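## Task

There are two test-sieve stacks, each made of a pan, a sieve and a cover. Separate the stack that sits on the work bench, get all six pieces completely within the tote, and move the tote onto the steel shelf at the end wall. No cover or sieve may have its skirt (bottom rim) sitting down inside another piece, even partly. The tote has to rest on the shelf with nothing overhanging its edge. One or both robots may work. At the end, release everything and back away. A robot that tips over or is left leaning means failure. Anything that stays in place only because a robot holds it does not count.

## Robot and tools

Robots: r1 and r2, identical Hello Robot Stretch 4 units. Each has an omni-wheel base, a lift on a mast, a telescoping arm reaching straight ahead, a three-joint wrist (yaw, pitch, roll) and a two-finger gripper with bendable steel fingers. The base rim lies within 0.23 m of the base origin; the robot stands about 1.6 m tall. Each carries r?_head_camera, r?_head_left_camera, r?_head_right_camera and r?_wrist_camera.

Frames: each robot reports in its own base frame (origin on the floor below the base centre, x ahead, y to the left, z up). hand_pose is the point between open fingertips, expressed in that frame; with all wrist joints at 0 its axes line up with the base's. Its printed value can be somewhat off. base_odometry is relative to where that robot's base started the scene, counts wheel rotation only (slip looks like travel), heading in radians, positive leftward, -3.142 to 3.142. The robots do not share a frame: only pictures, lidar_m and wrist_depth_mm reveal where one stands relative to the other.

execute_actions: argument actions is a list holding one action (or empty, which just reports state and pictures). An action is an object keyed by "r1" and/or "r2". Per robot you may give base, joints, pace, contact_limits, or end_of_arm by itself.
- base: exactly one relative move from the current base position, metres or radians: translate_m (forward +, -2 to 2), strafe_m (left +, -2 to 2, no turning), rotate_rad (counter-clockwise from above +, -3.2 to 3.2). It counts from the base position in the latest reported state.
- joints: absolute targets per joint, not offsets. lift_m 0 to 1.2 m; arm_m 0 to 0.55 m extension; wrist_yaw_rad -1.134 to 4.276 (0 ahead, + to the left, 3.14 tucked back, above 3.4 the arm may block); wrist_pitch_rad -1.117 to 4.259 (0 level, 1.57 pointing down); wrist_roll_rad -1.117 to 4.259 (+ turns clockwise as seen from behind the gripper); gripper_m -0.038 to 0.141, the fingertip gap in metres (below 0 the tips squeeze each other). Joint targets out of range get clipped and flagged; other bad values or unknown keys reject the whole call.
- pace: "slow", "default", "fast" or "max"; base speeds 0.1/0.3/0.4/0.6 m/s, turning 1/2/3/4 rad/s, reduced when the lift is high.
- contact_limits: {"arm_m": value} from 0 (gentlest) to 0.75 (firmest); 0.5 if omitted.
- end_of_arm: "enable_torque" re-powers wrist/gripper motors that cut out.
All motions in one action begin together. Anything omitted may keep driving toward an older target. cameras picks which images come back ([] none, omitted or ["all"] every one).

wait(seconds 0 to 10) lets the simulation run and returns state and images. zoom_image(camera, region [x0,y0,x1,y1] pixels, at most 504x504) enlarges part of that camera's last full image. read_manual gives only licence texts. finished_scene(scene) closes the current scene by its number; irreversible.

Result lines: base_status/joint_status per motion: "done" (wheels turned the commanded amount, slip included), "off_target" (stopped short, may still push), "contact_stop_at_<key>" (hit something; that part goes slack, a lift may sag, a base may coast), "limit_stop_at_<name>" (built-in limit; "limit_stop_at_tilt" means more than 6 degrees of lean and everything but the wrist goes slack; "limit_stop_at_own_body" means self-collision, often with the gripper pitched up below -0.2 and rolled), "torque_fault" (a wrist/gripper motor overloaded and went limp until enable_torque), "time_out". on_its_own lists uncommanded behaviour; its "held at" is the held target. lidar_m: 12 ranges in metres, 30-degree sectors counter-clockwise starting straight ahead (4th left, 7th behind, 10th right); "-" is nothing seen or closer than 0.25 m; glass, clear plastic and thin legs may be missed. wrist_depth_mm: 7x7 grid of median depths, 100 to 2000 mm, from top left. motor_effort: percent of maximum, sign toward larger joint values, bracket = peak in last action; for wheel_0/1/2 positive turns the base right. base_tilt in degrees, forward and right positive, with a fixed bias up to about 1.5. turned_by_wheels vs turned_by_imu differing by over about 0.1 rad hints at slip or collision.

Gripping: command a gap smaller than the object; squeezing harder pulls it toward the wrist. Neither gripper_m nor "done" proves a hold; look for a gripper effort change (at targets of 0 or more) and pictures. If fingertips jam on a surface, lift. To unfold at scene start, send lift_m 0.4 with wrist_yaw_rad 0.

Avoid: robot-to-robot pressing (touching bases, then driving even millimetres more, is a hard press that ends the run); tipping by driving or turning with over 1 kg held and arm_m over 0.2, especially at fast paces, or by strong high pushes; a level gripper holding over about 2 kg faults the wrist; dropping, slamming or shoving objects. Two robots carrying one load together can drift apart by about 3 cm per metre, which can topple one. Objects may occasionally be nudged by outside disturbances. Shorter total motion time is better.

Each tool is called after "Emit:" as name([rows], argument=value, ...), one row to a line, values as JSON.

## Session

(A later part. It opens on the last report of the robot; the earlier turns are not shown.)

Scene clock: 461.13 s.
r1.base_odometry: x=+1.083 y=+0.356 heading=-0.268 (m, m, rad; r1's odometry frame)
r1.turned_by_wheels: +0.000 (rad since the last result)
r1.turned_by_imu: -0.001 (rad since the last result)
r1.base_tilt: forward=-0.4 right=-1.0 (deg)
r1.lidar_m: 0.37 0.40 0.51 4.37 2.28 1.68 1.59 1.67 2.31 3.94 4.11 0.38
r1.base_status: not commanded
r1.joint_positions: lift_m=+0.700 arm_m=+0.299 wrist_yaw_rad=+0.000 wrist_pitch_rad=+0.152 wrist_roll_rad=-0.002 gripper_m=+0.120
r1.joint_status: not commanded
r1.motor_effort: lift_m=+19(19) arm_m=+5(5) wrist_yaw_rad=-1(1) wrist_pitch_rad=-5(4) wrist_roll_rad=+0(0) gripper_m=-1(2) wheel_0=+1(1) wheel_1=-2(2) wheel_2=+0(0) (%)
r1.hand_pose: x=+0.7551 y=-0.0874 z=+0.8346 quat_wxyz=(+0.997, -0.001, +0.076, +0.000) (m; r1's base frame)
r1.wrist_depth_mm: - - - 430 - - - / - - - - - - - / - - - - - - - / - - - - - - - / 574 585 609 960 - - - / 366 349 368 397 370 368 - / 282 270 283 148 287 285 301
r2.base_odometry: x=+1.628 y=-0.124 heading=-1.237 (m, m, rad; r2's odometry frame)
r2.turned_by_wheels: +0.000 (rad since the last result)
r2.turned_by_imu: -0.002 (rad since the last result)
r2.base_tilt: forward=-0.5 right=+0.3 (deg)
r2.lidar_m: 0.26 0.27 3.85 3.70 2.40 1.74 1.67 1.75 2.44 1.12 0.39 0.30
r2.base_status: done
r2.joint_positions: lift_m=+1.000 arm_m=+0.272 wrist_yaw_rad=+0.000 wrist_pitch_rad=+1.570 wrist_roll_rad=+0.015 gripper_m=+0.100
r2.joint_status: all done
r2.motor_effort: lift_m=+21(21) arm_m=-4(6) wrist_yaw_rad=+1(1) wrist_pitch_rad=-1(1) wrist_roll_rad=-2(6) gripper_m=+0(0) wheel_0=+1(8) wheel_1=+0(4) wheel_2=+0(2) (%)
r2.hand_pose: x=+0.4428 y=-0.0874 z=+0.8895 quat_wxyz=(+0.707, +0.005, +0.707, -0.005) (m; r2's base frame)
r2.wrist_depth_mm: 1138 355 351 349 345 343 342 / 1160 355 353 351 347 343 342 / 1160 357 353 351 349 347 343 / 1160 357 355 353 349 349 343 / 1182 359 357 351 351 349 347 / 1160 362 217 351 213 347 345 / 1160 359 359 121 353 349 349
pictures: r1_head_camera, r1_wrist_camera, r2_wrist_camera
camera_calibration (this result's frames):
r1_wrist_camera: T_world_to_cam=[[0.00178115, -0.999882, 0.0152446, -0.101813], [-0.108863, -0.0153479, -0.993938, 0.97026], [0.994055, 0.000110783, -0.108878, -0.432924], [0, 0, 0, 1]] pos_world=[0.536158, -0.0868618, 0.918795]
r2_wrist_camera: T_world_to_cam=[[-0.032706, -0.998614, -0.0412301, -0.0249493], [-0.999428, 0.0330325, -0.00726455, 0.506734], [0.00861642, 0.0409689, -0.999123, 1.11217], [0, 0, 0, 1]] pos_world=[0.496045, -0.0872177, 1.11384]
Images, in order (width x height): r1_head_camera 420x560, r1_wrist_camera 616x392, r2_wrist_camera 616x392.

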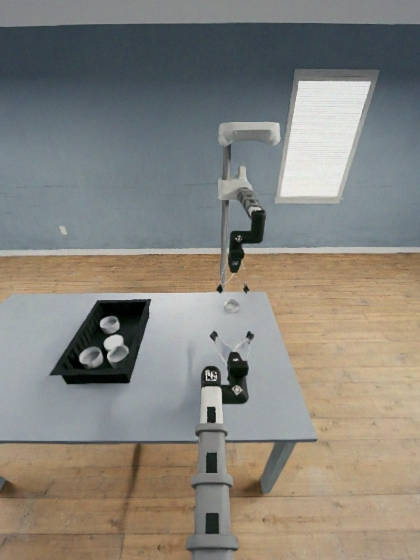

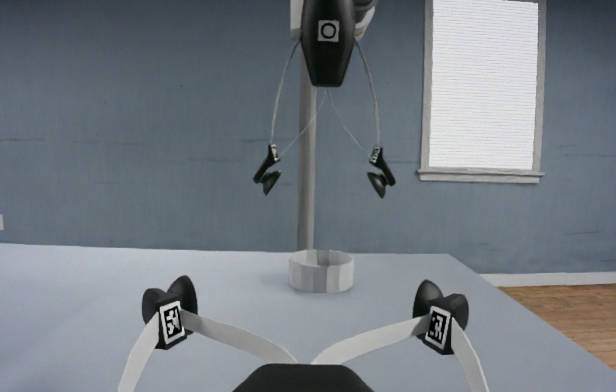

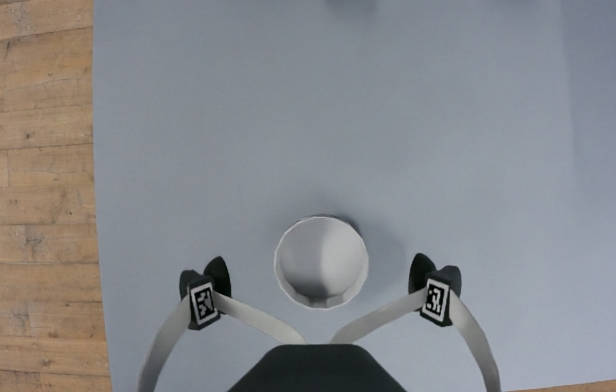

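Emit:
execute_actions([
  {"r2": {"joints": {"lift_m": 0.896, "gripper_m": 0.088}, "pace": "default"}},
], cameras=["r1_wrist_camera"])

Emit:
zoom_image(camera="r1_wrist_camera", region=[250, 200, 400, 310])

Scene clock: 472.27 s.
r1.base_odometry: x=+1.083 y=+0.356 heading=-0.268 (m, m, rad; r1's odometry frame)
r1.turned_by_wheels: +0.000 (rad since the last result)
r1.turned_by_imu: -0.001 (rad since the last result)
r1.base_tilt: forward=-0.4 right=-1.0 (deg)
r1.lidar_m: 0.38 0.38 0.54 4.35 2.29 1.68 1.58 1.67 2.28 3.94 4.11 0.37
r1.base_status: not commanded
r1.joint_positions: lift_m=+0.700 arm_m=+0.299 wrist_yaw_rad=+0.000 wrist_pitch_rad=+0.152 wrist_roll_rad=-0.002 gripper_m=+0.120
r1.joint_status: not commanded
r1.motor_effort: lift_m=+19(20) arm_m=+5(6) wrist_yaw_rad=-1(2) wrist_pitch_rad=-3(3) wrist_roll_rad=-1(1) gripper_m=+0(2) wheel_0=+1(1) wheel_1=-2(2) wheel_2=+0(0) (%)
r1.hand_pose: x=+0.7551 y=-0.0874 z=+0.8346 quat_wxyz=(+0.997, -0.001, +0.076, +0.000) (m; r1's base frame)
r1.wrist_depth_mm: - - - 415 415 - - / - - - 427 - - - / - - - 449 - - - / - - - - - - - / 574 585 603 512 - - - / 368 349 364 397 370 370 - / 281 270 285 148 289 285 300
r2.base_odometry: x=+1.628 y=-0.124 heading=-1.237 (m, m, rad; r2's odometry frame)
r2.turned_by_wheels: +0.000 (rad since the last result)
r2.turned_by_imu: -0.001 (rad since the last result)
r2.base_tilt: forward=-0.5 right=+0.3 (deg)
r2.lidar_m: 0.26 0.29 3.86 3.72 2.35 1.73 1.66 1.75 2.41 1.14 0.42 0.30
r2.base_status: not commanded
r2.joint_positions: lift_m=+0.896 arm_m=+0.272 wrist_yaw_rad=+0.000 wrist_pitch_rad=+1.570 wrist_roll_rad=+0.015 gripper_m=+0.088
r2.joint_status: all done
r2.motor_effort: lift_m=+13(20) arm_m=-4(4) wrist_yaw_rad=+2(1) wrist_pitch_rad=-2(2) wrist_roll_rad=-2(1) gripper_m=-1(1) wheel_0=+0(0) wheel_1=+0(0) wheel_2=-1(1) (%)
r2.hand_pose: x=+0.4428 y=-0.0874 z=+0.7861 quat_wxyz=(+0.707, +0.005, +0.707, -0.005) (m; r2's base frame)
r2.wrist_depth_mm: 252 249 247 245 244 242 - / 253 251 249 246 245 242 240 / 253 250 249 248 245 243 242 / 254 252 251 249 246 245 243 / 256 252 251 247 246 245 244 / 256 254 194 248 213 245 244 / 258 255 253 120 249 247 -
pictures: r1_wrist_camera
camera_calibration (this result's frames):
r1_wrist_camera: T_world_to_cam=[[0.00178097, -0.999882, 0.0152446, -0.101813], [-0.108863, -0.0153479, -0.993938, 0.97026], [0.994055, 0.000110605, -0.108878, -0.432924], [0, 0, 0, 1]] pos_world=[0.536158, -0.0868618, 0.918795]
Images, in order (width x height): r1_wrist_camera 616x392.

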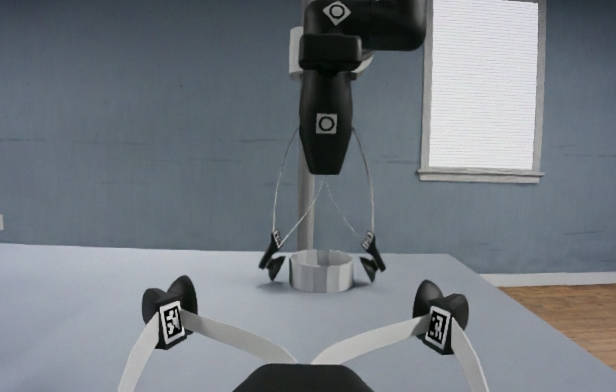

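Region (250, 200, 400, 310) of r1_wrist_camera's 616x392 image, scaled by 3.360; it fills the top 370 rows of this view, and the rest is white.

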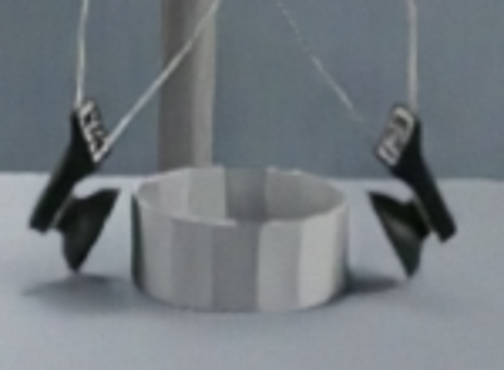

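Emit:
execute_actions([
  {"r2": {"joints": {"lift_m": 0.894, "gripper_m": 0.058}, "pace": "default"}},
], cameras=["r1_wrist_camera"])

Emit:
zoom_image(camera="r1_wrist_camera", region=[250, 200, 400, 310])

Scene clock: 479.70 s.
r1.base_odometry: x=+1.083 y=+0.356 heading=-0.268 (m, m, rad; r1's odometry frame)
r1.turned_by_wheels: +0.000 (rad since the last result)
r1.turned_by_imu: -0.001 (rad since the last result)
r1.base_tilt: forward=-0.3 right=-1.0 (deg)
r1.lidar_m: 0.35 0.37 0.54 4.37 2.25 1.67 1.57 1.67 2.27 3.93 4.10 0.40
r1.base_status: not commanded
r1.joint_positions: lift_m=+0.700 arm_m=+0.299 wrist_yaw_rad=+0.000 wrist_pitch_rad=+0.152 wrist_roll_rad=-0.002 gripper_m=+0.120
r1.joint_status: not commanded
r1.motor_effort: lift_m=+19(19) arm_m=+6(6) wrist_yaw_rad=-2(1) wrist_pitch_rad=-4(4) wrist_roll_rad=+0(0) gripper_m=-1(1) wheel_0=+1(1) wheel_1=-2(2) wheel_2=+0(0) (%)
r1.hand_pose: x=+0.7551 y=-0.0874 z=+0.8346 quat_wxyz=(+0.997, -0.001, +0.076, +0.000) (m; r1's base frame)
r1.wrist_depth_mm: - - - 418 418 - - / - - - 430 - - - / - - - 445 - - - / - - - - - - - / 574 585 609 508 - - - / 368 351 364 399 370 370 - / 282 268 283 147 287 286 301
r2.base_odometry: x=+1.628 y=-0.124 heading=-1.237 (m, m, rad; r2's odometry frame)
r2.turned_by_wheels: +0.000 (rad since the last result)
r2.turned_by_imu: -0.001 (rad since the last result)
r2.base_tilt: forward=-0.5 right=+0.3 (deg)
r2.lidar_m: 0.27 0.28 3.87 3.72 2.41 1.75 1.68 1.75 2.46 1.12 0.42 0.30
r2.base_status: not commanded
r2.joint_positions: lift_m=+0.894 arm_m=+0.272 wrist_yaw_rad=+0.000 wrist_pitch_rad=+1.570 wrist_roll_rad=+0.015 gripper_m=+0.058
r2.joint_status: all done
r2.motor_effort: lift_m=+14(17) arm_m=-4(4) wrist_yaw_rad=+1(2) wrist_pitch_rad=-3(1) wrist_roll_rad=-1(2) gripper_m=-11(16) wheel_0=+0(1) wheel_1=+0(0) wheel_2=-1(1) (%)
r2.hand_pose: x=+0.4428 y=-0.0874 z=+0.7840 quat_wxyz=(+0.707, +0.005, +0.707, -0.005) (m; r2's base frame)
r2.wrist_depth_mm: 249 248 245 243 241 238 - / 250 249 246 244 243 240 238 / 251 249 247 245 243 240 240 / 253 250 248 246 244 242 241 / 253 251 248 243 244 243 241 / 254 252 194 244 209 243 243 / 255 253 251 120 246 244 -
pictures: r1_wrist_camera
camera_calibration (this result's frames):
r1_wrist_camera: T_world_to_cam=[[0.00178112, -0.999882, 0.0152447, -0.101813], [-0.108863, -0.015348, -0.993938, 0.97026], [0.994055, 0.000110729, -0.108878, -0.432924], [0, 0, 0, 1]] pos_world=[0.536158, -0.0868618, 0.918795]
Images, in order (width x height): r1_wrist_camera 616x392.

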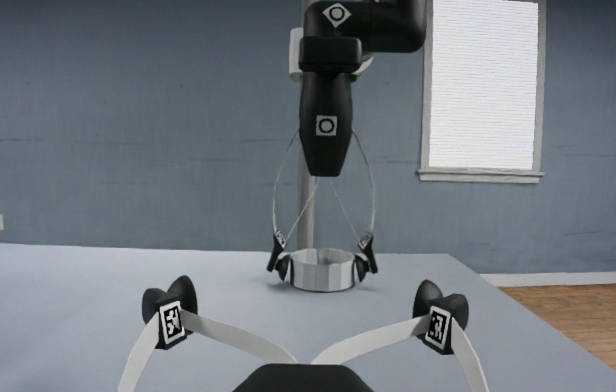

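Region (250, 200, 400, 310) of r1_wrist_camera's 616x392 image, scaled by 3.360; it fills the top 370 rows of this view, and the rest is white.

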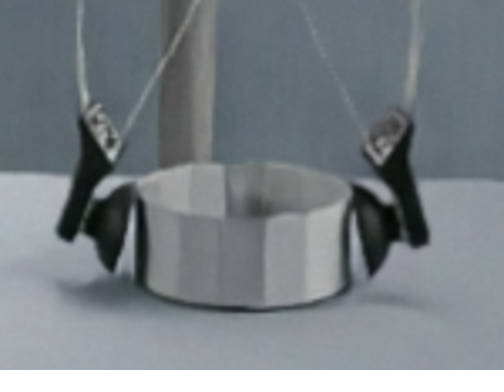

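Emit:
execute_actions([
  {"r2": {"joints": {"lift_m": 0.889}, "pace": "slow"}},
], cameras=["r1_wrist_camera"])

Emit:
zoom_image(camera="r1_wrist_camera", region=[250, 200, 400, 310])

Scene clock: 485.83 s.
r1.base_odometry: x=+1.083 y=+0.356 heading=-0.268 (m, m, rad; r1's odometry frame)
r1.turned_by_wheels: +0.000 (rad since the last result)
r1.turned_by_imu: -0.001 (rad since the last result)
r1.base_tilt: forward=-0.4 right=-0.9 (deg)
r1.lidar_m: 0.34 0.39 0.54 4.35 2.29 1.68 1.58 1.66 2.29 3.93 4.08 0.41
r1.base_status: not commanded
r1.joint_positions: lift_m=+0.700 arm_m=+0.299 wrist_yaw_rad=+0.000 wrist_pitch_rad=+0.152 wrist_roll_rad=-0.002 gripper_m=+0.120
r1.joint_status: not commanded
r1.motor_effort: lift_m=+20(19) arm_m=+6(6) wrist_yaw_rad=-1(0) wrist_pitch_rad=-5(3) wrist_roll_rad=+0(0) gripper_m=-1(1) wheel_0=+1(1) wheel_1=-2(2) wheel_2=+0(0) (%)
r1.hand_pose: x=+0.7551 y=-0.0874 z=+0.8346 quat_wxyz=(+0.997, -0.001, +0.076, +0.000) (m; r1's base frame)
r1.wrist_depth_mm: - - - 421 418 - - / - - - 427 - - - / - - - 445 - - - / - - - - - - - / 569 597 609 512 - - - / 368 349 368 399 373 370 - / 282 268 285 148 289 286 300
r2.base_odometry: x=+1.628 y=-0.124 heading=-1.237 (m, m, rad; r2's odometry frame)
r2.turned_by_wheels: +0.000 (rad since the last result)
r2.turned_by_imu: -0.001 (rad since the last result)
r2.base_tilt: forward=-0.4 right=+0.3 (deg)
r2.lidar_m: 0.27 0.29 3.83 3.69 2.42 1.71 1.69 1.78 2.44 1.11 0.40 0.28
r2.base_status: not commanded
r2.joint_positions: lift_m=+0.890 arm_m=+0.272 wrist_yaw_rad=+0.000 wrist_pitch_rad=+1.572 wrist_roll_rad=+0.015 gripper_m=+0.058
r2.joint_status: all done
r2.motor_effort: lift_m=+11(14) arm_m=-4(5) wrist_yaw_rad=+1(2) wrist_pitch_rad=-6(5) wrist_roll_rad=-2(1) gripper_m=-8(9) wheel_0=+1(0) wheel_1=+0(0) wheel_2=-1(0) (%)
r2.hand_pose: x=+0.4424 y=-0.0874 z=+0.7793 quat_wxyz=(+0.707, +0.005, +0.707, -0.005) (m; r2's base frame)
r2.wrist_depth_mm: 246 244 243 240 239 236 - / 247 245 243 241 239 238 236 / 248 246 244 242 240 238 236 / 248 247 245 243 241 239 238 / 250 248 246 241 241 239 237 / 251 249 195 243 207 240 239 / 252 250 247 121 243 242 -
pictures: r1_wrist_camera
camera_calibration (this result's frames):
r1_wrist_camera: T_world_to_cam=[[0.00178115, -0.999882, 0.0152445, -0.101813], [-0.108863, -0.0153478, -0.993938, 0.97026], [0.994055, 0.000110781, -0.108878, -0.432924], [0, 0, 0, 1]] pos_world=[0.536158, -0.0868618, 0.918795]
Images, in order (width x height): r1_wrist_camera 616x392.

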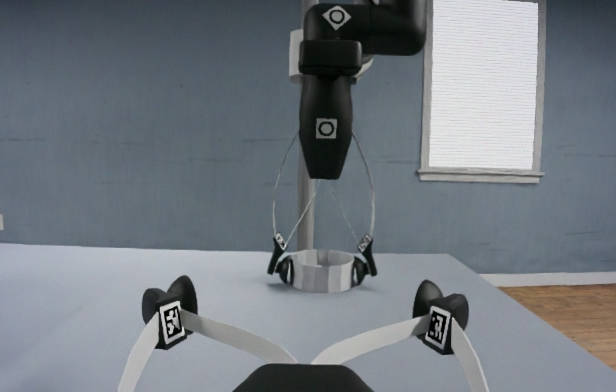

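Region (250, 200, 400, 310) of r1_wrist_camera's 616x392 image, scaled by 3.360; it fills the top 370 rows of this view, and the rest is white.

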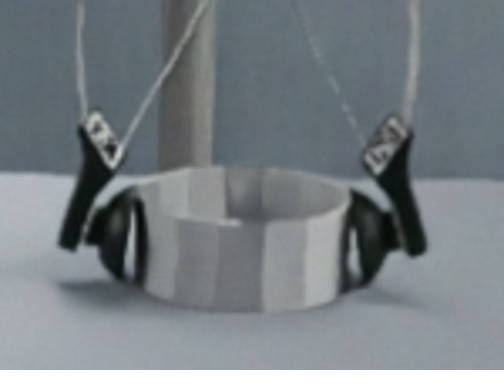

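Emit:
execute_actions([
  {"r2": {"joints": {"lift_m": 0.95}, "pace": "default"}},
], cameras=["r1_wrist_camera"])

Emit:
zoom_image(camera="r1_wrist_camera", region=[250, 150, 400, 260])

Scene clock: 491.80 s.
r1.base_odometry: x=+1.083 y=+0.356 heading=-0.268 (m, m, rad; r1's odometry frame)
r1.turned_by_wheels: +0.000 (rad since the last result)
r1.turned_by_imu: -0.001 (rad since the last result)
r1.base_tilt: forward=-0.3 right=-1.0 (deg)
r1.lidar_m: 0.36 0.38 0.52 4.38 2.26 1.67 1.59 1.69 2.29 3.94 4.08 0.34
r1.base_status: not commanded
r1.joint_positions: lift_m=+0.700 arm_m=+0.299 wrist_yaw_rad=+0.000 wrist_pitch_rad=+0.152 wrist_roll_rad=-0.002 gripper_m=+0.120
r1.joint_status: not commanded
r1.motor_effort: lift_m=+19(19) arm_m=+6(5) wrist_yaw_rad=-1(2) wrist_pitch_rad=-4(4) wrist_roll_rad=+1(0) gripper_m=+2(2) wheel_0=+1(1) wheel_1=-2(2) wheel_2=+0(0) (%)
r1.hand_pose: x=+0.7551 y=-0.0874 z=+0.8346 quat_wxyz=(+0.997, -0.001, +0.076, +0.000) (m; r1's base frame)
r1.wrist_depth_mm: - - - 421 - - - / - - - 439 - - - / - - - - - - - / - - - - - - - / 569 591 609 559 - - - / 368 347 366 397 370 370 - / 282 271 283 148 289 285 300
r2.base_odometry: x=+1.628 y=-0.124 heading=-1.237 (m, m, rad; r2's odometry frame)
r2.turned_by_wheels: +0.000 (rad since the last result)
r2.turned_by_imu: -0.001 (rad since the last result)
r2.base_tilt: forward=-0.4 right=+0.3 (deg)
r2.lidar_m: 0.28 0.28 3.87 3.72 2.37 1.74 1.67 1.78 2.45 1.11 0.41 0.28
r2.base_status: not commanded
r2.joint_positions: lift_m=+0.950 arm_m=+0.272 wrist_yaw_rad=+0.000 wrist_pitch_rad=+1.570 wrist_roll_rad=+0.015 gripper_m=+0.058
r2.joint_status: all done
r2.motor_effort: lift_m=+22(24) arm_m=-4(4) wrist_yaw_rad=+1(1) wrist_pitch_rad=-1(5) wrist_roll_rad=-1(1) gripper_m=-8(13) wheel_0=+1(0) wheel_1=+0(0) wheel_2=-1(1) (%)
r2.hand_pose: x=+0.4428 y=-0.0874 z=+0.8394 quat_wxyz=(+0.707, +0.005, +0.707, -0.005) (m; r2's base frame)
r2.wrist_depth_mm: 699 303 301 298 296 294 291 / 1098 303 303 300 297 294 293 / 1098 306 303 301 298 296 294 / 1118 306 304 301 300 297 296 / 1118 307 306 242 300 300 296 / 1118 310 194 244 208 298 297 / 1138 310 307 121 303 300 297
pictures: r1_wrist_camera
camera_calibration (this result's frames):
r1_wrist_camera: T_world_to_cam=[[0.00178105, -0.999882, 0.0152447, -0.101813], [-0.108863, -0.015348, -0.993938, 0.97026], [0.994055, 0.000110669, -0.108878, -0.432924], [0, 0, 0, 1]] pos_world=[0.536158, -0.0868618, 0.918795]
Images, in order (width x height): r1_wrist_camera 616x392.

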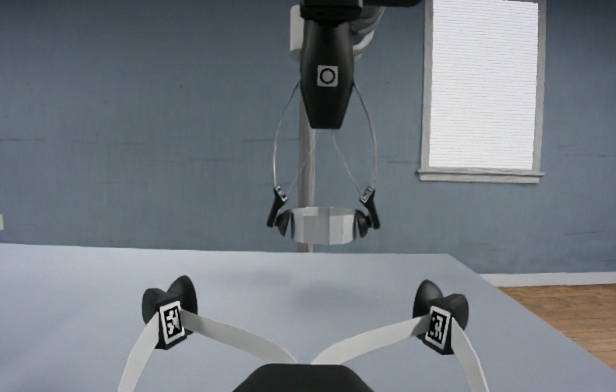

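Region (250, 150, 400, 260) of r1_wrist_camera's 616x392 image, scaled by 3.360; it fills the top 370 rows of this view, and the rest is white.

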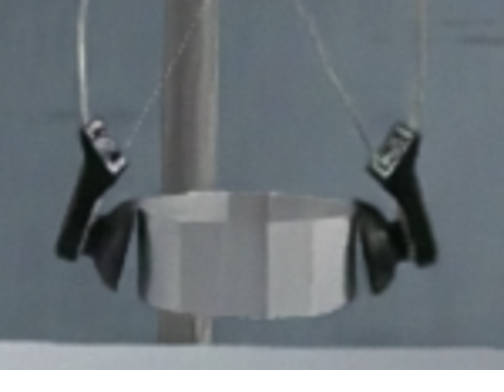

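Emit:
execute_actions([
  {"r1": {"joints": {"arm_m": 0.0, "lift_m": 1.0, "wrist_pitch_rad": 0.0}, "pace": "fast"}, "r2": {"base": {"strafe_m": -0.488}, "joints": {"lift_m": 1.02, "arm_m": 0.408, "wrist_roll_rad": 1.57}, "pace": "default"}},
], cameras=["r2_wrist_camera", "r1_head_camera"])

Scene clock: 504.27 s.
r1.base_odometry: x=+1.083 y=+0.356 heading=-0.268 (m, m, rad; r1's odometry frame)
r1.turned_by_wheels: +0.000 (rad since the last result)
r1.turned_by_imu: -0.001 (rad since the last result)
r1.base_tilt: forward=-0.4 right=-1.0 (deg)
r1.lidar_m: 0.36 0.40 0.56 4.37 2.25 1.65 1.58 1.68 2.30 3.93 4.13 0.37
r1.base_status: not commanded
r1.joint_positions: lift_m=+1.000 arm_m=+0.002 wrist_yaw_rad=+0.000 wrist_pitch_rad=+0.002 wrist_roll_rad=-0.002 gripper_m=+0.120
r1.joint_status: all done
r1.motor_effort: lift_m=+24(29) arm_m=-5(6) wrist_yaw_rad=-1(3) wrist_pitch_rad=-4(10) wrist_roll_rad=+0(1) gripper_m=-1(2) wheel_0=+1(1) wheel_1=-2(2) wheel_2=+0(0) (%)
r1.hand_pose: x=+0.4609 y=-0.0875 z=+1.1774 quat_wxyz=(+1.000, -0.001, +0.001, +0.000) (m; r1's base frame)
r1.wrist_depth_mm: - - - - - - - / - - - - - - - / - - - - - - - / 603 891 - - - - - / 597 - - - - - - / - - - - - - - / - - - 147 - - -
r2.base_odometry: x=+1.167 y=-0.283 heading=-1.237 (m, m, rad; r2's odometry frame)
r2.turned_by_wheels: +0.000 (rad since the last result)
r2.turned_by_imu: -0.001 (rad since the last result)
r2.base_tilt: forward=-0.5 right=+0.3 (deg)
r2.lidar_m: 0.27 0.25 0.40 4.21 2.37 1.75 1.68 1.77 2.49 4.10 0.39 0.28
r2.base_status: done
r2.joint_positions: lift_m=+1.020 arm_m=+0.407 wrist_yaw_rad=+0.000 wrist_pitch_rad=+1.570 wrist_roll_rad=+1.570 gripper_m=+0.058
r2.joint_status: all done
r2.motor_effort: lift_m=+21(24) arm_m=+4(4) wrist_yaw_rad=+1(1) wrist_pitch_rad=+0(1) wrist_roll_rad=+1(6) gripper_m=-10(9) wheel_0=+0(8) wheel_1=+0(8) wheel_2=-1(1) (%)
r2.hand_pose: x=+0.5784 y=-0.0874 z=+0.9094 quat_wxyz=(+0.500, +0.500, +0.500, -0.500) (m; r2's base frame)
r2.wrist_depth_mm: 286 285 286 291 289 364 362 / 353 355 368 359 366 366 364 / 353 355 370 351 366 366 366 / 375 375 351 370 368 366 366 / 349 351 373 242 351 368 366 / 343 345 195 244 209 368 368 / 290 290 287 120 283 370 370
pictures: r1_head_camera, r2_wrist_camera
camera_calibration (this result's frames):
r2_wrist_camera: T_world_to_cam=[[-0.998986, 0.0161479, -0.0420192, 0.628603], [0.0164412, 0.999843, -0.00664451, 0.138757], [0.0419053, -0.00732862, -0.999095, 1.10744], [0, 0, 0, 1]] pos_world=[0.579277, -0.14077, 1.13378]
Images, in order (width x height): r1_head_camera 420x560, r2_wrist_camera 616x392.

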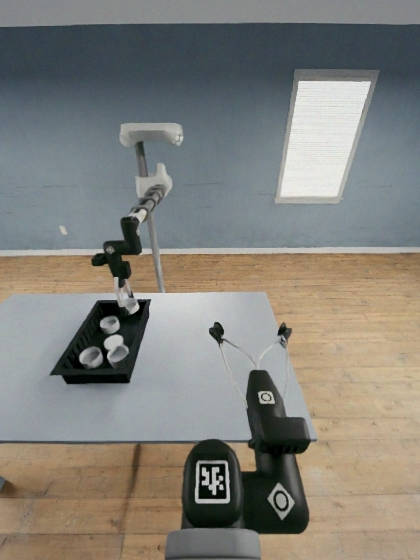

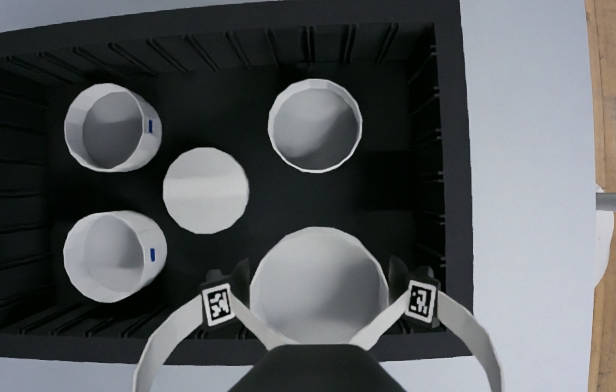

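Emit:
execute_actions([
  {"r1": {"base": {"rotate_rad": 1.57}, "pace": "fast"}, "r2": {"base": {"strafe_m": -0.007}, "joints": {"lift_m": 0.901}, "pace": "default"}},
], cameras=["r2_wrist_camera", "r1_head_camera", "r1_wrist_camera"])

Scene clock: 519.17 s.
r1.base_odometry: x=+1.083 y=+0.356 heading=+1.301 (m, m, rad; r1's odometry frame)
r1.turned_by_wheels: +1.569 (rad since the last result)
r1.turned_by_imu: +1.601 (rad since the last result)
r1.base_tilt: forward=-0.4 right=-1.0 (deg)
r1.lidar_m: 4.34 2.28 1.67 1.59 1.64 2.28 4.08 4.10 0.39 0.35 0.36 0.52
r1.base_status: done
r1.joint_positions: lift_m=+1.000 arm_m=+0.002 wrist_yaw_rad=+0.000 wrist_pitch_rad=+0.002 wrist_roll_rad=-0.002 gripper_m=+0.120
r1.joint_status: not commanded
r1.motor_effort: lift_m=+23(23) arm_m=-5(5) wrist_yaw_rad=+1(0) wrist_pitch_rad=-5(5) wrist_roll_rad=+0(0) gripper_m=-1(0) wheel_0=-1(9) wheel_1=-3(10) wheel_2=-4(8) (%)
r1.hand_pose: x=+0.4610 y=-0.0875 z=+1.1774 quat_wxyz=(+1.000, -0.001, +0.001, +0.000) (m; r1's base frame)
r1.wrist_depth_mm: - - - - - - - / - - - - - - - / - - - - - - - / - - - - - - - / - - - - - - - / - - - - - - - / - - - 147 - - -
r2.base_odometry: x=+1.161 y=-0.286 heading=-1.237 (m, m, rad; r2's odometry frame)
r2.turned_by_wheels: +0.000 (rad since the last result)
r2.turned_by_imu: -0.001 (rad since the last result)
r2.base_tilt: forward=-0.4 right=+0.4 (deg)
r2.lidar_m: 0.26 0.28 0.41 4.20 2.41 1.74 1.66 1.77 2.49 4.07 0.41 0.28
r2.base_status: done
r2.joint_positions: lift_m=+0.901 arm_m=+0.407 wrist_yaw_rad=+0.000 wrist_pitch_rad=+1.570 wrist_roll_rad=+1.570 gripper_m=+0.058
r2.joint_status: all done
r2.motor_effort: lift_m=+14(18) arm_m=+5(4) wrist_yaw_rad=+1(1) wrist_pitch_rad=+0(0) wrist_roll_rad=+0(1) gripper_m=-11(10) wheel_0=-1(7) wheel_1=+1(5) wheel_2=-1(0) (%)
r2.hand_pose: x=+0.5784 y=-0.0874 z=+0.7910 quat_wxyz=(+0.500, +0.500, +0.500, -0.500) (m; r2's base frame)
r2.wrist_depth_mm: 250 252 250 244 247 195 - / 236 252 250 231 246 201 160 / 235 252 251 232 248 206 160 / 255 230 251 250 249 210 161 / 231 231 252 243 248 212 161 / 227 255 195 244 209 181 161 / 255 245 253 120 249 181 -
pictures: r1_head_camera, r1_wrist_camera, r2_wrist_camera
camera_calibration (this result's frames):
r1_wrist_camera: T_world_to_cam=[[-0.000778305, -0.999882, 0.0153182, -0.105497], [0.0407857, -0.0153372, -0.99905, 1.21596], [0.999168, -0.0001528, 0.0407929, -0.281801], [0, 0, 0, 1]] pos_world=[0.23189, -0.0868785, 1.22792]
r2_wrist_camera: T_world_to_cam=[[-0.998986, 0.0161491, -0.0420192, 0.623632], [0.0164424, 0.999843, -0.00664451, 0.13797], [0.0419053, -0.00732867, -0.999095, 0.989128], [0, 0, 0, 1]] pos_world=[0.579282, -0.14077, 1.01535]
Images, in order (width x height): r1_head_camera 420x560, r1_wrist_camera 616x392, r2_wrist_camera 616x392.

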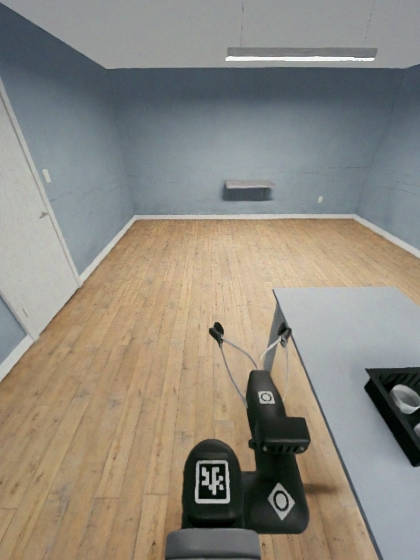

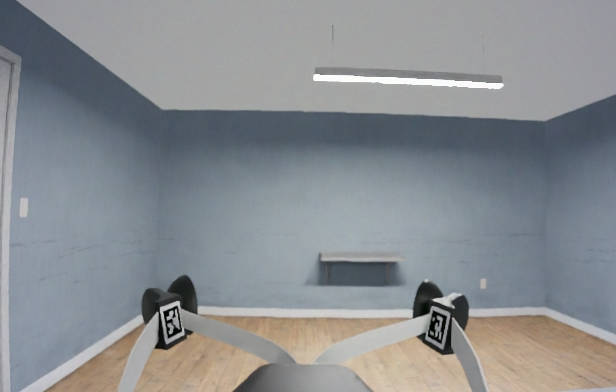

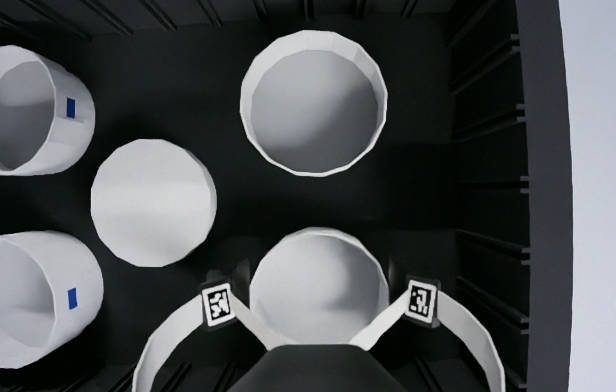

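Emit:
execute_actions([
  {"r2": {"joints": {"gripper_m": 0.088}, "pace": "default"}},
], cameras=["r2_wrist_camera", "r1_head_camera", "r1_wrist_camera"])

Emit:
zoom_image(camera="r1_wrist_camera", region=[290, 230, 430, 320])

Emit:
zoom_image(camera="r1_head_camera", region=[200, 160, 300, 230])

Scene clock: 525.27 s.
r1.base_odometry: x=+1.083 y=+0.356 heading=+1.301 (m, m, rad; r1's odometry frame)
r1.turned_by_wheels: +0.000 (rad since the last result)
r1.turned_by_imu: -0.001 (rad since the last result)
r1.base_tilt: forward=-0.4 right=-1.0 (deg)
r1.lidar_m: 4.36 2.27 1.67 1.59 1.70 2.29 4.07 4.13 0.37 0.35 0.36 0.51
r1.base_status: not commanded
r1.joint_positions: lift_m=+1.000 arm_m=+0.002 wrist_yaw_rad=+0.000 wrist_pitch_rad=+0.002 wrist_roll_rad=-0.002 gripper_m=+0.120
r1.joint_status: not commanded
r1.motor_effort: lift_m=+23(23) arm_m=-5(5) wrist_yaw_rad=+0(2) wrist_pitch_rad=-4(5) wrist_roll_rad=+0(1) gripper_m=-1(0) wheel_0=-1(1) wheel_1=-3(3) wheel_2=-4(4) (%)
r1.hand_pose: x=+0.4610 y=-0.0875 z=+1.1774 quat_wxyz=(+1.000, -0.001, +0.001, +0.000) (m; r1's base frame)
r1.wrist_depth_mm: - - - - - - - / - - - - - - - / - - - - - - - / - - - - - - - / - - - - - - - / - - - - - - - / - - - 148 - - -
r2.base_odometry: x=+1.161 y=-0.286 heading=-1.237 (m, m, rad; r2's odometry frame)
r2.turned_by_wheels: +0.000 (rad since the last result)
r2.turned_by_imu: -0.001 (rad since the last result)
r2.base_tilt: forward=-0.5 right=+0.3 (deg)
r2.lidar_m: 0.25 0.26 0.40 4.21 2.40 1.74 1.65 1.74 2.43 4.09 0.40 0.28
r2.base_status: not commanded
r2.joint_positions: lift_m=+0.901 arm_m=+0.407 wrist_yaw_rad=+0.000 wrist_pitch_rad=+1.570 wrist_roll_rad=+1.570 gripper_m=+0.088
r2.joint_status: all done
r2.motor_effort: lift_m=+14(14) arm_m=+4(4) wrist_yaw_rad=+1(1) wrist_pitch_rad=+1(0) wrist_roll_rad=+0(1) gripper_m=-1(11) wheel_0=-1(1) wheel_1=+1(1) wheel_2=-1(1) (%)
r2.hand_pose: x=+0.5784 y=-0.0874 z=+0.7910 quat_wxyz=(+0.500, +0.500, +0.500, -0.500) (m; r2's base frame)
r2.wrist_depth_mm: 251 250 251 244 247 196 - / 236 252 251 231 247 201 160 / 235 253 251 232 248 206 160 / 254 231 252 251 248 210 161 / 232 232 252 249 249 212 161 / 228 255 193 249 213 195 162 / 254 253 253 120 250 181 -
pictures: r1_head_camera, r1_wrist_camera, r2_wrist_camera
camera_calibration (this result's frames):
r1_wrist_camera: T_world_to_cam=[[-0.000778353, -0.999882, 0.0153183, -0.105497], [0.0407859, -0.0153373, -0.99905, 1.21596], [0.999168, -0.000152845, 0.040793, -0.281801], [0, 0, 0, 1]] pos_world=[0.23189, -0.0868785, 1.22792]
r2_wrist_camera: T_world_to_cam=[[-0.998986, 0.0161689, -0.0420192, 0.623635], [0.0164623, 0.999842, -0.00664449, 0.137958], [0.0419051, -0.00732949, -0.999095, 0.989128], [0, 0, 0, 1]] pos_world=[0.579282, -0.14077, 1.01535]
Images, in order (width x height): r1_head_camera 420x560, r1_wrist_camera 616x392, r2_wrist_camera 616x392.

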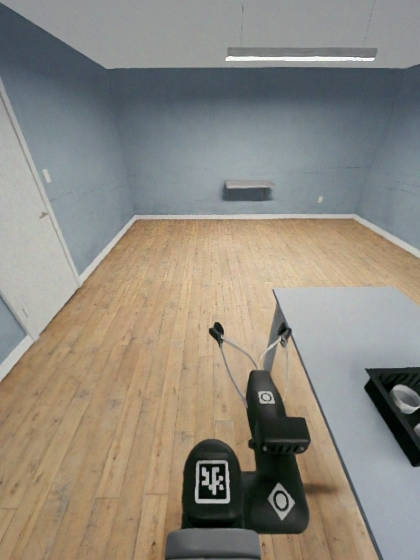

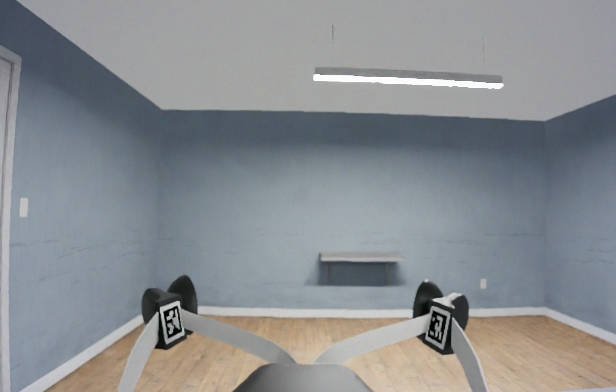

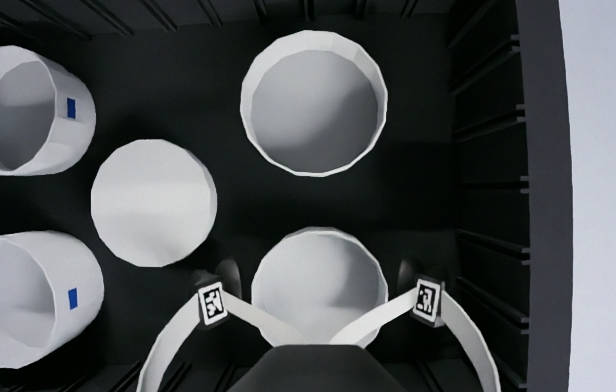

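Region (290, 230, 430, 320) of r1_wrist_camera's 616x392 image, scaled by 3.600; it fills the top 324 rows of this view, and the rest is white.

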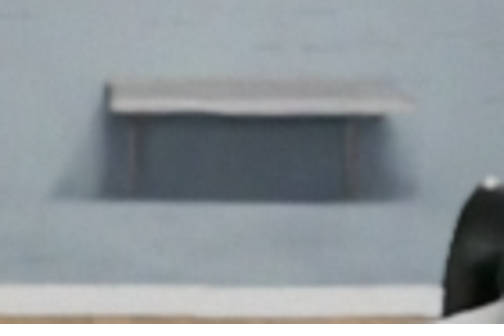

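Region (200, 160, 300, 230) of r1_head_camera's 420x560 image, scaled by 5.040, with more detail than that image has; it fills the top 353 rows of this view, and the rest is white.

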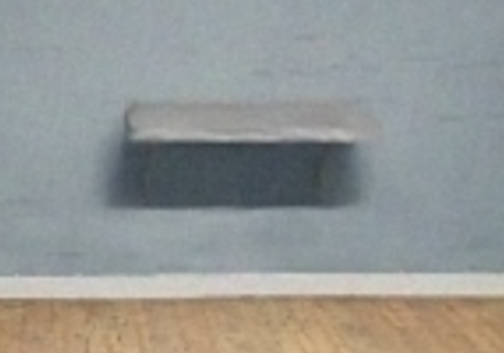

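Emit:
execute_actions([
  {"r1": {"base": {"rotate_rad": -1.57}, "pace": "fast"}, "r2": {"joints": {"lift_m": 1.0}, "pace": "fast"}},
], cameras=[])

Emit:
execute_actions([
  {"r1": {"joints": {"lift_m": 0.78, "arm_m": 0.5, "wrist_yaw_rad": 1.15, "wrist_pitch_rad": 0.15}, "base": {"strafe_m": -0.12}, "pace": "fast"}, "r2": {"base": {"strafe_m": -0.05}, "joints": {"arm_m": 0.309, "gripper_m": 0.08}, "pace": "default"}},
], cameras=["r2_wrist_camera", "r1_head_camera", "r1_wrist_camera"])

Scene clock: 577.90 s.
r1.base_odometry: x=+1.083 y=+0.356 heading=-0.268 (m, m, rad; r1's odometry frame)
r1.turned_by_wheels: -1.569 (rad since the last result)
r1.turned_by_imu: -1.603 (rad since the last result)
r1.base_tilt: forward=-0.4 right=-1.0 (deg)
r1.lidar_m: 0.36 0.36 0.50 4.37 2.27 1.66 1.59 1.68 2.30 3.94 4.12 0.38
r1.base_status: done
r1.joint_positions: lift_m=+1.000 arm_m=+0.002 wrist_yaw_rad=+0.000 wrist_pitch_rad=+0.002 wrist_roll_rad=-0.002 gripper_m=+0.120
r1.joint_status: not commanded
r1.motor_effort: lift_m=+23(23) arm_m=-5(5) wrist_yaw_rad=+2(0) wrist_pitch_rad=-3(4) wrist_roll_rad=-1(0) gripper_m=+0(1) wheel_0=+3(6) wheel_1=+3(8) wheel_2=+2(14) (%)
r1.hand_pose: x=+0.4610 y=-0.0874 z=+1.1774 quat_wxyz=(+1.000, -0.001, +0.001, +0.000) (m; r1's base frame)
r1.wrist_depth_mm: - - - - - - - / - - - - - - - / - - - - - - - / 603 991 - - - - - / 591 - - - - - - / 661 - - - - - - / - - - 148 - - -
r2.base_odometry: x=+1.161 y=-0.286 heading=-1.237 (m, m, rad; r2's odometry frame)
r2.turned_by_wheels: +0.000 (rad since the last result)
r2.turned_by_imu: -0.001 (rad since the last result)
r2.base_tilt: forward=-0.4 right=+0.4 (deg)
r2.lidar_m: 0.25 0.25 0.40 4.21 2.37 1.75 1.67 1.78 2.47 4.07 0.39 0.27
r2.base_status: not commanded
r2.joint_positions: lift_m=+1.000 arm_m=+0.407 wrist_yaw_rad=+0.000 wrist_pitch_rad=+1.570 wrist_roll_rad=+1.570 gripper_m=+0.088
r2.joint_status: all done
r2.motor_effort: lift_m=+21(24) arm_m=+4(4) wrist_yaw_rad=+1(0) wrist_pitch_rad=-1(1) wrist_roll_rad=+0(0) gripper_m=-2(0) wheel_0=-1(1) wheel_1=+1(1) wheel_2=-1(0) (%)
r2.hand_pose: x=+0.5784 y=-0.0874 z=+0.8894 quat_wxyz=(+0.500, +0.500, +0.500, -0.500) (m; r2's base frame)
r2.wrist_depth_mm: 266 265 265 276 277 343 345 / 330 340 351 340 345 343 343 / 338 336 351 332 347 345 345 / 357 353 330 349 349 347 345 / 334 330 353 349 345 279 345 / 343 334 193 347 213 262 349 / 273 268 268 120 264 263 347
pictures: none
No camera images: the call's "cameras" was empty. Leave "cameras" out to get every camera's image.

Scene clock: 580.00 s.
r1.base_odometry: x=+1.051 y=+0.241 heading=-0.268 (m, m, rad; r1's odometry frame)
r1.turned_by_wheels: +0.000 (rad since the last result)
r1.turned_by_imu: -0.001 (rad since the last result)
r1.base_tilt: forward=-0.3 right=-1.0 (deg)
r1.lidar_m: 0.35 0.39 0.54 4.50 2.25 1.67 1.60 1.65 2.26 3.82 3.99 0.39
r1.base_status: done
r1.joint_positions: lift_m=+0.780 arm_m=+0.499 wrist_yaw_rad=+1.150 wrist_pitch_rad=+0.152 wrist_roll_rad=-0.002 gripper_m=+0.120
r1.joint_status: all done
r1.motor_effort: lift_m=+18(22) arm_m=+5(7) wrist_yaw_rad=-1(4) wrist_pitch_rad=-5(6) wrist_roll_rad=+1(0) gripper_m=-1(2) wheel_0=+0(11) wheel_1=-2(12) wheel_2=+0(9) (%)
r1.hand_pose: x=+0.8663 y=+0.2245 z=+0.9146 quat_wxyz=(+0.837, -0.042, +0.063, +0.542) (m; r1's base frame)
r1.wrist_depth_mm: - - - - - - 654 / - - - - - - - / - - - - - - - / - - - - - - - / 564 609 654 - - - - / 364 370 427 559 554 831 - / 357 377 418 148 433 430 1808
r2.base_odometry: x=+1.113 y=-0.302 heading=-1.237 (m, m, rad; r2's odometry frame)
r2.turned_by_wheels: +0.000 (rad since the last result)
r2.turned_by_imu: -0.001 (rad since the last result)
r2.base_tilt: forward=-0.4 right=+0.2 (deg)
r2.lidar_m: 0.25 0.26 0.41 4.25 2.41 1.72 1.67 1.76 2.45 4.01 0.41 0.26
r2.base_status: done
r2.joint_positions: lift_m=+1.000 arm_m=+0.310 wrist_yaw_rad=+0.000 wrist_pitch_rad=+1.570 wrist_roll_rad=+1.570 gripper_m=+0.080
r2.joint_status: all done
r2.motor_effort: lift_m=+21(21) arm_m=-5(8) wrist_yaw_rad=+1(1) wrist_pitch_rad=-1(2) wrist_roll_rad=-1(0) gripper_m=-2(3) wheel_0=+0(7) wheel_1=+0(10) wheel_2=-2(0) (%)
r2.hand_pose: x=+0.4809 y=-0.0874 z=+0.8894 quat_wxyz=(+0.500, +0.500, +0.500, -0.500) (m; r2's base frame)
r2.wrist_depth_mm: 355 355 353 351 349 347 1118 / 267 266 264 262 347 345 1118 / 355 353 351 349 349 347 1118 / 349 355 334 351 351 347 904 / 355 334 351 353 349 349 904 / 336 357 198 351 199 351 1118 / 359 355 349 120 353 351 1118
pictures: r1_head_camera, r1_wrist_camera, r2_wrist_camera
camera_calibration (this result's frames):
r1_wrist_camera: T_world_to_cam=[[0.913254, -0.407104, 0.0152837, -0.714071], [-0.0305151, -0.105769, -0.993922, 1.01907], [0.406246, 0.907237, -0.109017, -0.229101], [0, 0, 0, 1]] pos_world=[0.776297, 0.0249333, 0.998811]
r2_wrist_camera: T_world_to_cam=[[-0.998987, 0.0162485, -0.041959, 0.530334], [0.0165416, 0.999841, -0.00664544, 0.140179], [0.0418444, -0.00733278, -0.999097, 1.09157], [0, 0, 0, 1]] pos_world=[0.481803, -0.14077, 1.11376]
Images, in order (width x height): r1_head_camera 420x560, r1_wrist_camera 616x392, r2_wrist_camera 616x392.

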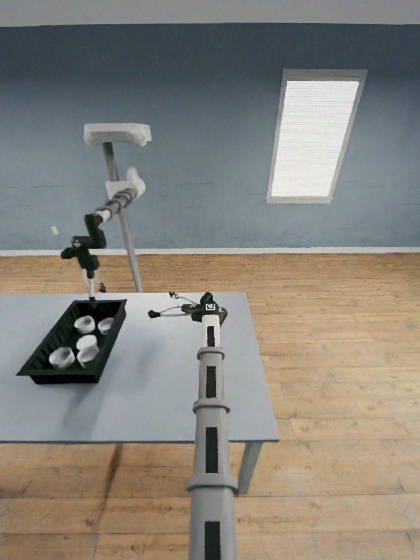

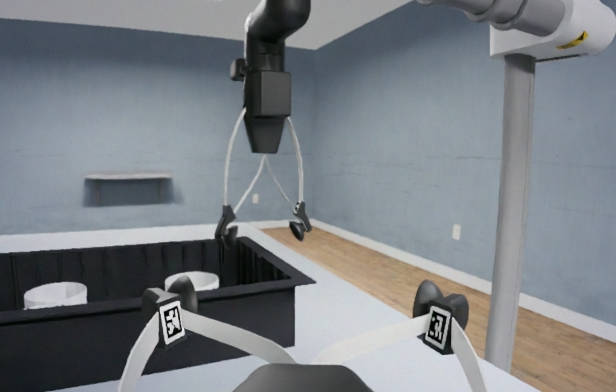

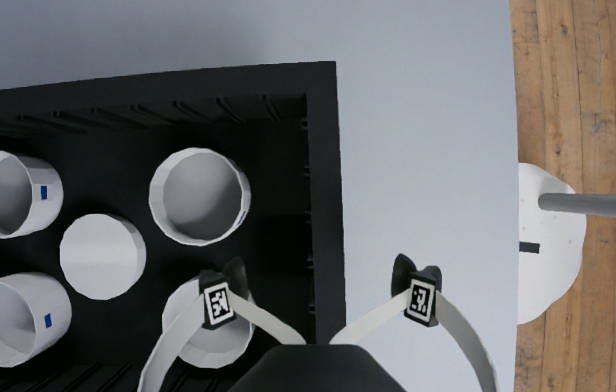

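Emit:
execute_actions([
  {"r1": {"joints": {"arm_m": 0.55, "wrist_yaw_rad": 1.45, "lift_m": 0.70, "wrist_pitch_rad": 0.1}, "base": {"translate_m": 0.08}, "pace": "default"}, "r2": {"joints": {"lift_m": 0.948}, "pace": "default"}},
], cameras=["r2_wrist_camera", "r1_wrist_camera", "r2_head_right_camera"])

Scene clock: 595.80 s.
r1.base_odometry: x=+1.128 y=+0.219 heading=-0.268 (m, m, rad; r1's odometry frame)
r1.turned_by_wheels: +0.000 (rad since the last result)
r1.turned_by_imu: +0.000 (rad since the last result)
r1.base_tilt: forward=-0.4 right=-1.0 (deg)
r1.lidar_m: 0.28 0.31 0.41 1.20 2.37 1.76 1.66 1.74 2.39 3.81 3.99 0.31
r1.base_status: done
r1.joint_positions: lift_m=+0.700 arm_m=+0.549 wrist_yaw_rad=+1.450 wrist_pitch_rad=+0.103 wrist_roll_rad=-0.002 gripper_m=+0.120
r1.joint_status: all done
r1.motor_effort: lift_m=+19(17) arm_m=+6(6) wrist_yaw_rad=+0(4) wrist_pitch_rad=-5(6) wrist_roll_rad=+0(0) gripper_m=+0(1) wheel_0=+3(8) wheel_1=+3(5) wheel_2=-2(12) (%)
r1.hand_pose: x=+0.8414 y=+0.2743 z=+0.8489 quat_wxyz=(+0.748, -0.035, +0.038, +0.662) (m; r1's base frame)
r1.wrist_depth_mm: - - - 477 - - - / - - - 473 - - - / - - - - - - - / - - - - - - - / 357 368 384 504 - - - / 357 364 379 397 424 - - / 317 301 319 148 320 319 1863
r2.base_odometry: x=+1.113 y=-0.302 heading=-1.237 (m, m, rad; r2's odometry frame)
r2.turned_by_wheels: +0.000 (rad since the last result)
r2.turned_by_imu: -0.001 (rad since the last result)
r2.base_tilt: forward=-0.5 right=+0.4 (deg)
r2.lidar_m: 0.25 0.27 0.37 4.27 2.39 1.74 1.68 1.74 2.46 4.05 0.37 0.29
r2.base_status: not commanded
r2.joint_positions: lift_m=+0.948 arm_m=+0.310 wrist_yaw_rad=+0.000 wrist_pitch_rad=+1.570 wrist_roll_rad=+1.570 gripper_m=+0.080
r2.joint_status: all done
r2.motor_effort: lift_m=+13(19) arm_m=-4(4) wrist_yaw_rad=+1(1) wrist_pitch_rad=-2(1) wrist_roll_rad=+0(0) gripper_m=+0(2) wheel_0=+0(0) wheel_1=+0(1) wheel_2=-2(2) (%)
r2.hand_pose: x=+0.4809 y=-0.0874 z=+0.8380 quat_wxyz=(+0.500, +0.500, +0.500, -0.500) (m; r2's base frame)
r2.wrist_depth_mm: 304 301 300 298 296 294 1060 / 215 216 225 211 297 297 1042 / 303 301 298 297 300 296 676 / 303 282 283 298 298 297 525 / 282 291 300 245 300 298 569 / 285 304 198 212 199 297 569 / 306 304 301 120 301 300 1060
pictures: r1_wrist_camera, r2_head_right_camera, r2_wrist_camera
camera_calibration (this result's frames):
r1_wrist_camera: T_world_to_cam=[[0.99265, -0.120042, 0.0153465, -0.815715], [0.00806693, -0.0608949, -0.998112, 0.917015], [0.120749, 0.9909, -0.0594789, -0.0960996], [0, 0, 0, 1]] pos_world=[0.813926, 0.0531469, 0.922086]
r2_wrist_camera: T_world_to_cam=[[-0.998987, 0.0162485, -0.041959, 0.528177], [0.0165415, 0.999841, -0.00664544, 0.139838], [0.0418444, -0.00733278, -0.999097, 1.04023], [0, 0, 0, 1]] pos_world=[0.481801, -0.14077, 1.06238]
Images, in order (width x height): r1_wrist_camera 616x392, r2_head_right_camera 420x672, r2_wrist_camera 616x392.

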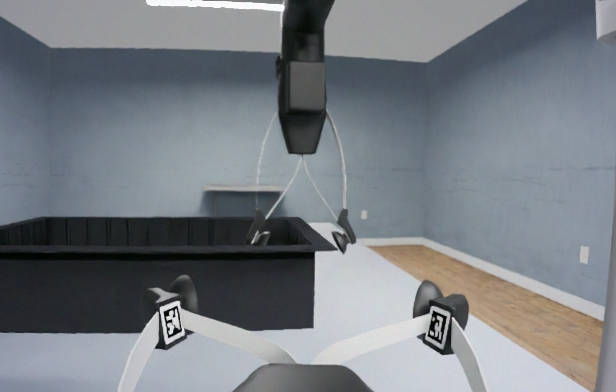

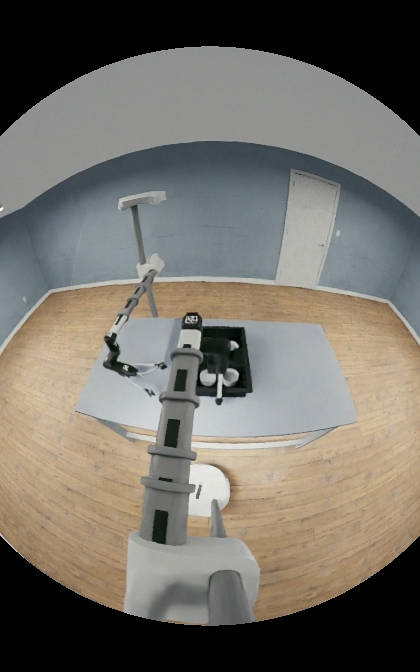

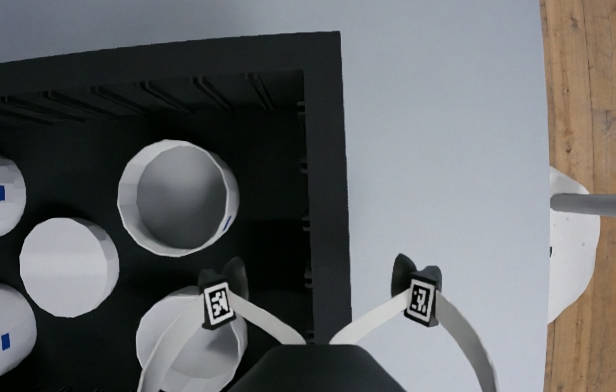

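Emit:
execute_actions([
  {"r2": {"joints": {"gripper_m": 0.02}, "pace": "default"}},
], cameras=["r2_wrist_camera", "r1_wrist_camera"])

Emit:
zoom_image(camera="r1_wrist_camera", region=[240, 170, 380, 290])

Scene clock: 603.63 s.
r1.base_odometry: x=+1.128 y=+0.219 heading=-0.268 (m, m, rad; r1's odometry frame)
r1.turned_by_wheels: +0.000 (rad since the last result)
r1.turned_by_imu: -0.001 (rad since the last result)
r1.base_tilt: forward=-0.3 right=-1.0 (deg)
r1.lidar_m: 0.28 0.30 0.44 1.22 2.40 1.73 1.67 1.78 2.41 3.83 3.97 0.29
r1.base_status: not commanded
r1.joint_positions: lift_m=+0.700 arm_m=+0.549 wrist_yaw_rad=+1.450 wrist_pitch_rad=+0.103 wrist_roll_rad=-0.002 gripper_m=+0.120
r1.joint_status: not commanded
r1.motor_effort: lift_m=+19(18) arm_m=+6(6) wrist_yaw_rad=+0(0) wrist_pitch_rad=-5(5) wrist_roll_rad=+0(0) gripper_m=+0(2) wheel_0=+3(3) wheel_1=+3(3) wheel_2=-2(2) (%)
r1.hand_pose: x=+0.8414 y=+0.2743 z=+0.8489 quat_wxyz=(+0.748, -0.035, +0.038, +0.662) (m; r1's base frame)
r1.wrist_depth_mm: - - - 477 - - - / - - - 477 - - - / - - - - - - - / - - - - - - - / 357 368 387 508 - - - / 359 364 382 399 427 - - / 317 301 317 148 322 315 1863
r2.base_odometry: x=+1.113 y=-0.302 heading=-1.237 (m, m, rad; r2's odometry frame)
r2.turned_by_wheels: +0.000 (rad since the last result)
r2.turned_by_imu: -0.001 (rad since the last result)
r2.base_tilt: forward=-0.5 right=+0.3 (deg)
r2.lidar_m: 0.25 0.29 0.40 4.27 2.42 1.73 1.69 1.76 2.47 4.02 0.39 0.27
r2.base_status: not commanded
r2.joint_positions: lift_m=+0.948 arm_m=+0.310 wrist_yaw_rad=+0.000 wrist_pitch_rad=+1.571 wrist_roll_rad=+1.570 gripper_m=+0.020
r2.joint_status: all done
r2.motor_effort: lift_m=+14(14) arm_m=-4(4) wrist_yaw_rad=+2(2) wrist_pitch_rad=-3(9) wrist_roll_rad=+0(0) gripper_m=-7(12) wheel_0=+0(0) wheel_1=-1(1) wheel_2=-2(2) (%)
r2.hand_pose: x=+0.4805 y=-0.0874 z=+0.8380 quat_wxyz=(+0.500, +0.500, +0.500, -0.500) (m; r2's base frame)
r2.wrist_depth_mm: 301 301 298 298 297 294 1042 / 213 215 229 210 297 294 1060 / 301 300 298 258 298 296 1060 / 303 282 282 297 297 297 525 / 281 296 298 212 298 297 569 / 282 301 192 211 189 297 854 / 304 303 300 119 300 298 1060
pictures: r1_wrist_camera, r2_wrist_camera
camera_calibration (this result's frames):
r1_wrist_camera: T_world_to_cam=[[0.99265, -0.120042, 0.0153467, -0.815716], [0.00806702, -0.0608951, -0.998112, 0.917015], [0.12075, 0.990899, -0.0594791, -0.0960998], [0, 0, 0, 1]] pos_world=[0.813927, 0.0531469, 0.922086]
r2_wrist_camera: T_world_to_cam=[[-0.99902, 0.0164844, -0.041075, 0.527119], [0.0167717, 0.999837, -0.00666011, 0.139745], [0.0409585, -0.00734248, -0.999134, 1.04065], [0, 0, 0, 1]] pos_world=[0.481635, -0.14077, 1.06233]
Images, in order (width x height): r1_wrist_camera 616x392, r2_wrist_camera 616x392.

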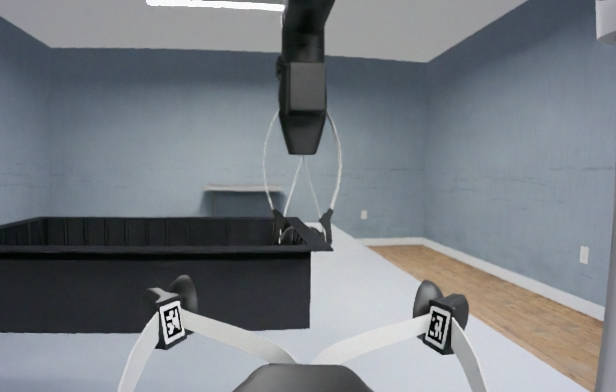

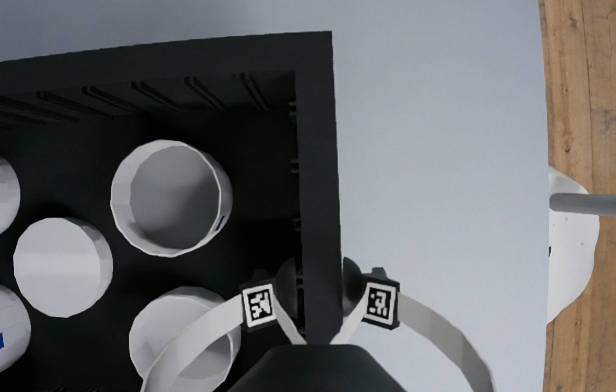

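Region (240, 170, 380, 290) of r1_wrist_camera's 616x392 image, scaled by 3.600; it fills the top 432 rows of this view, and the rest is white.

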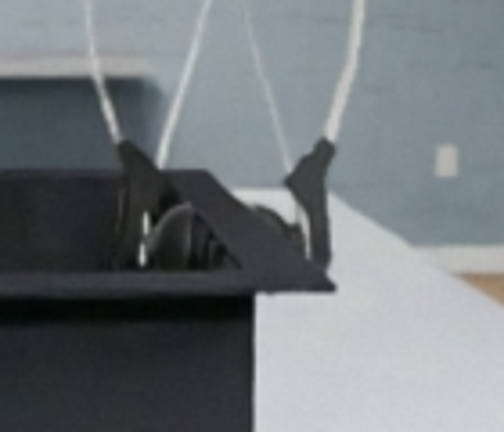

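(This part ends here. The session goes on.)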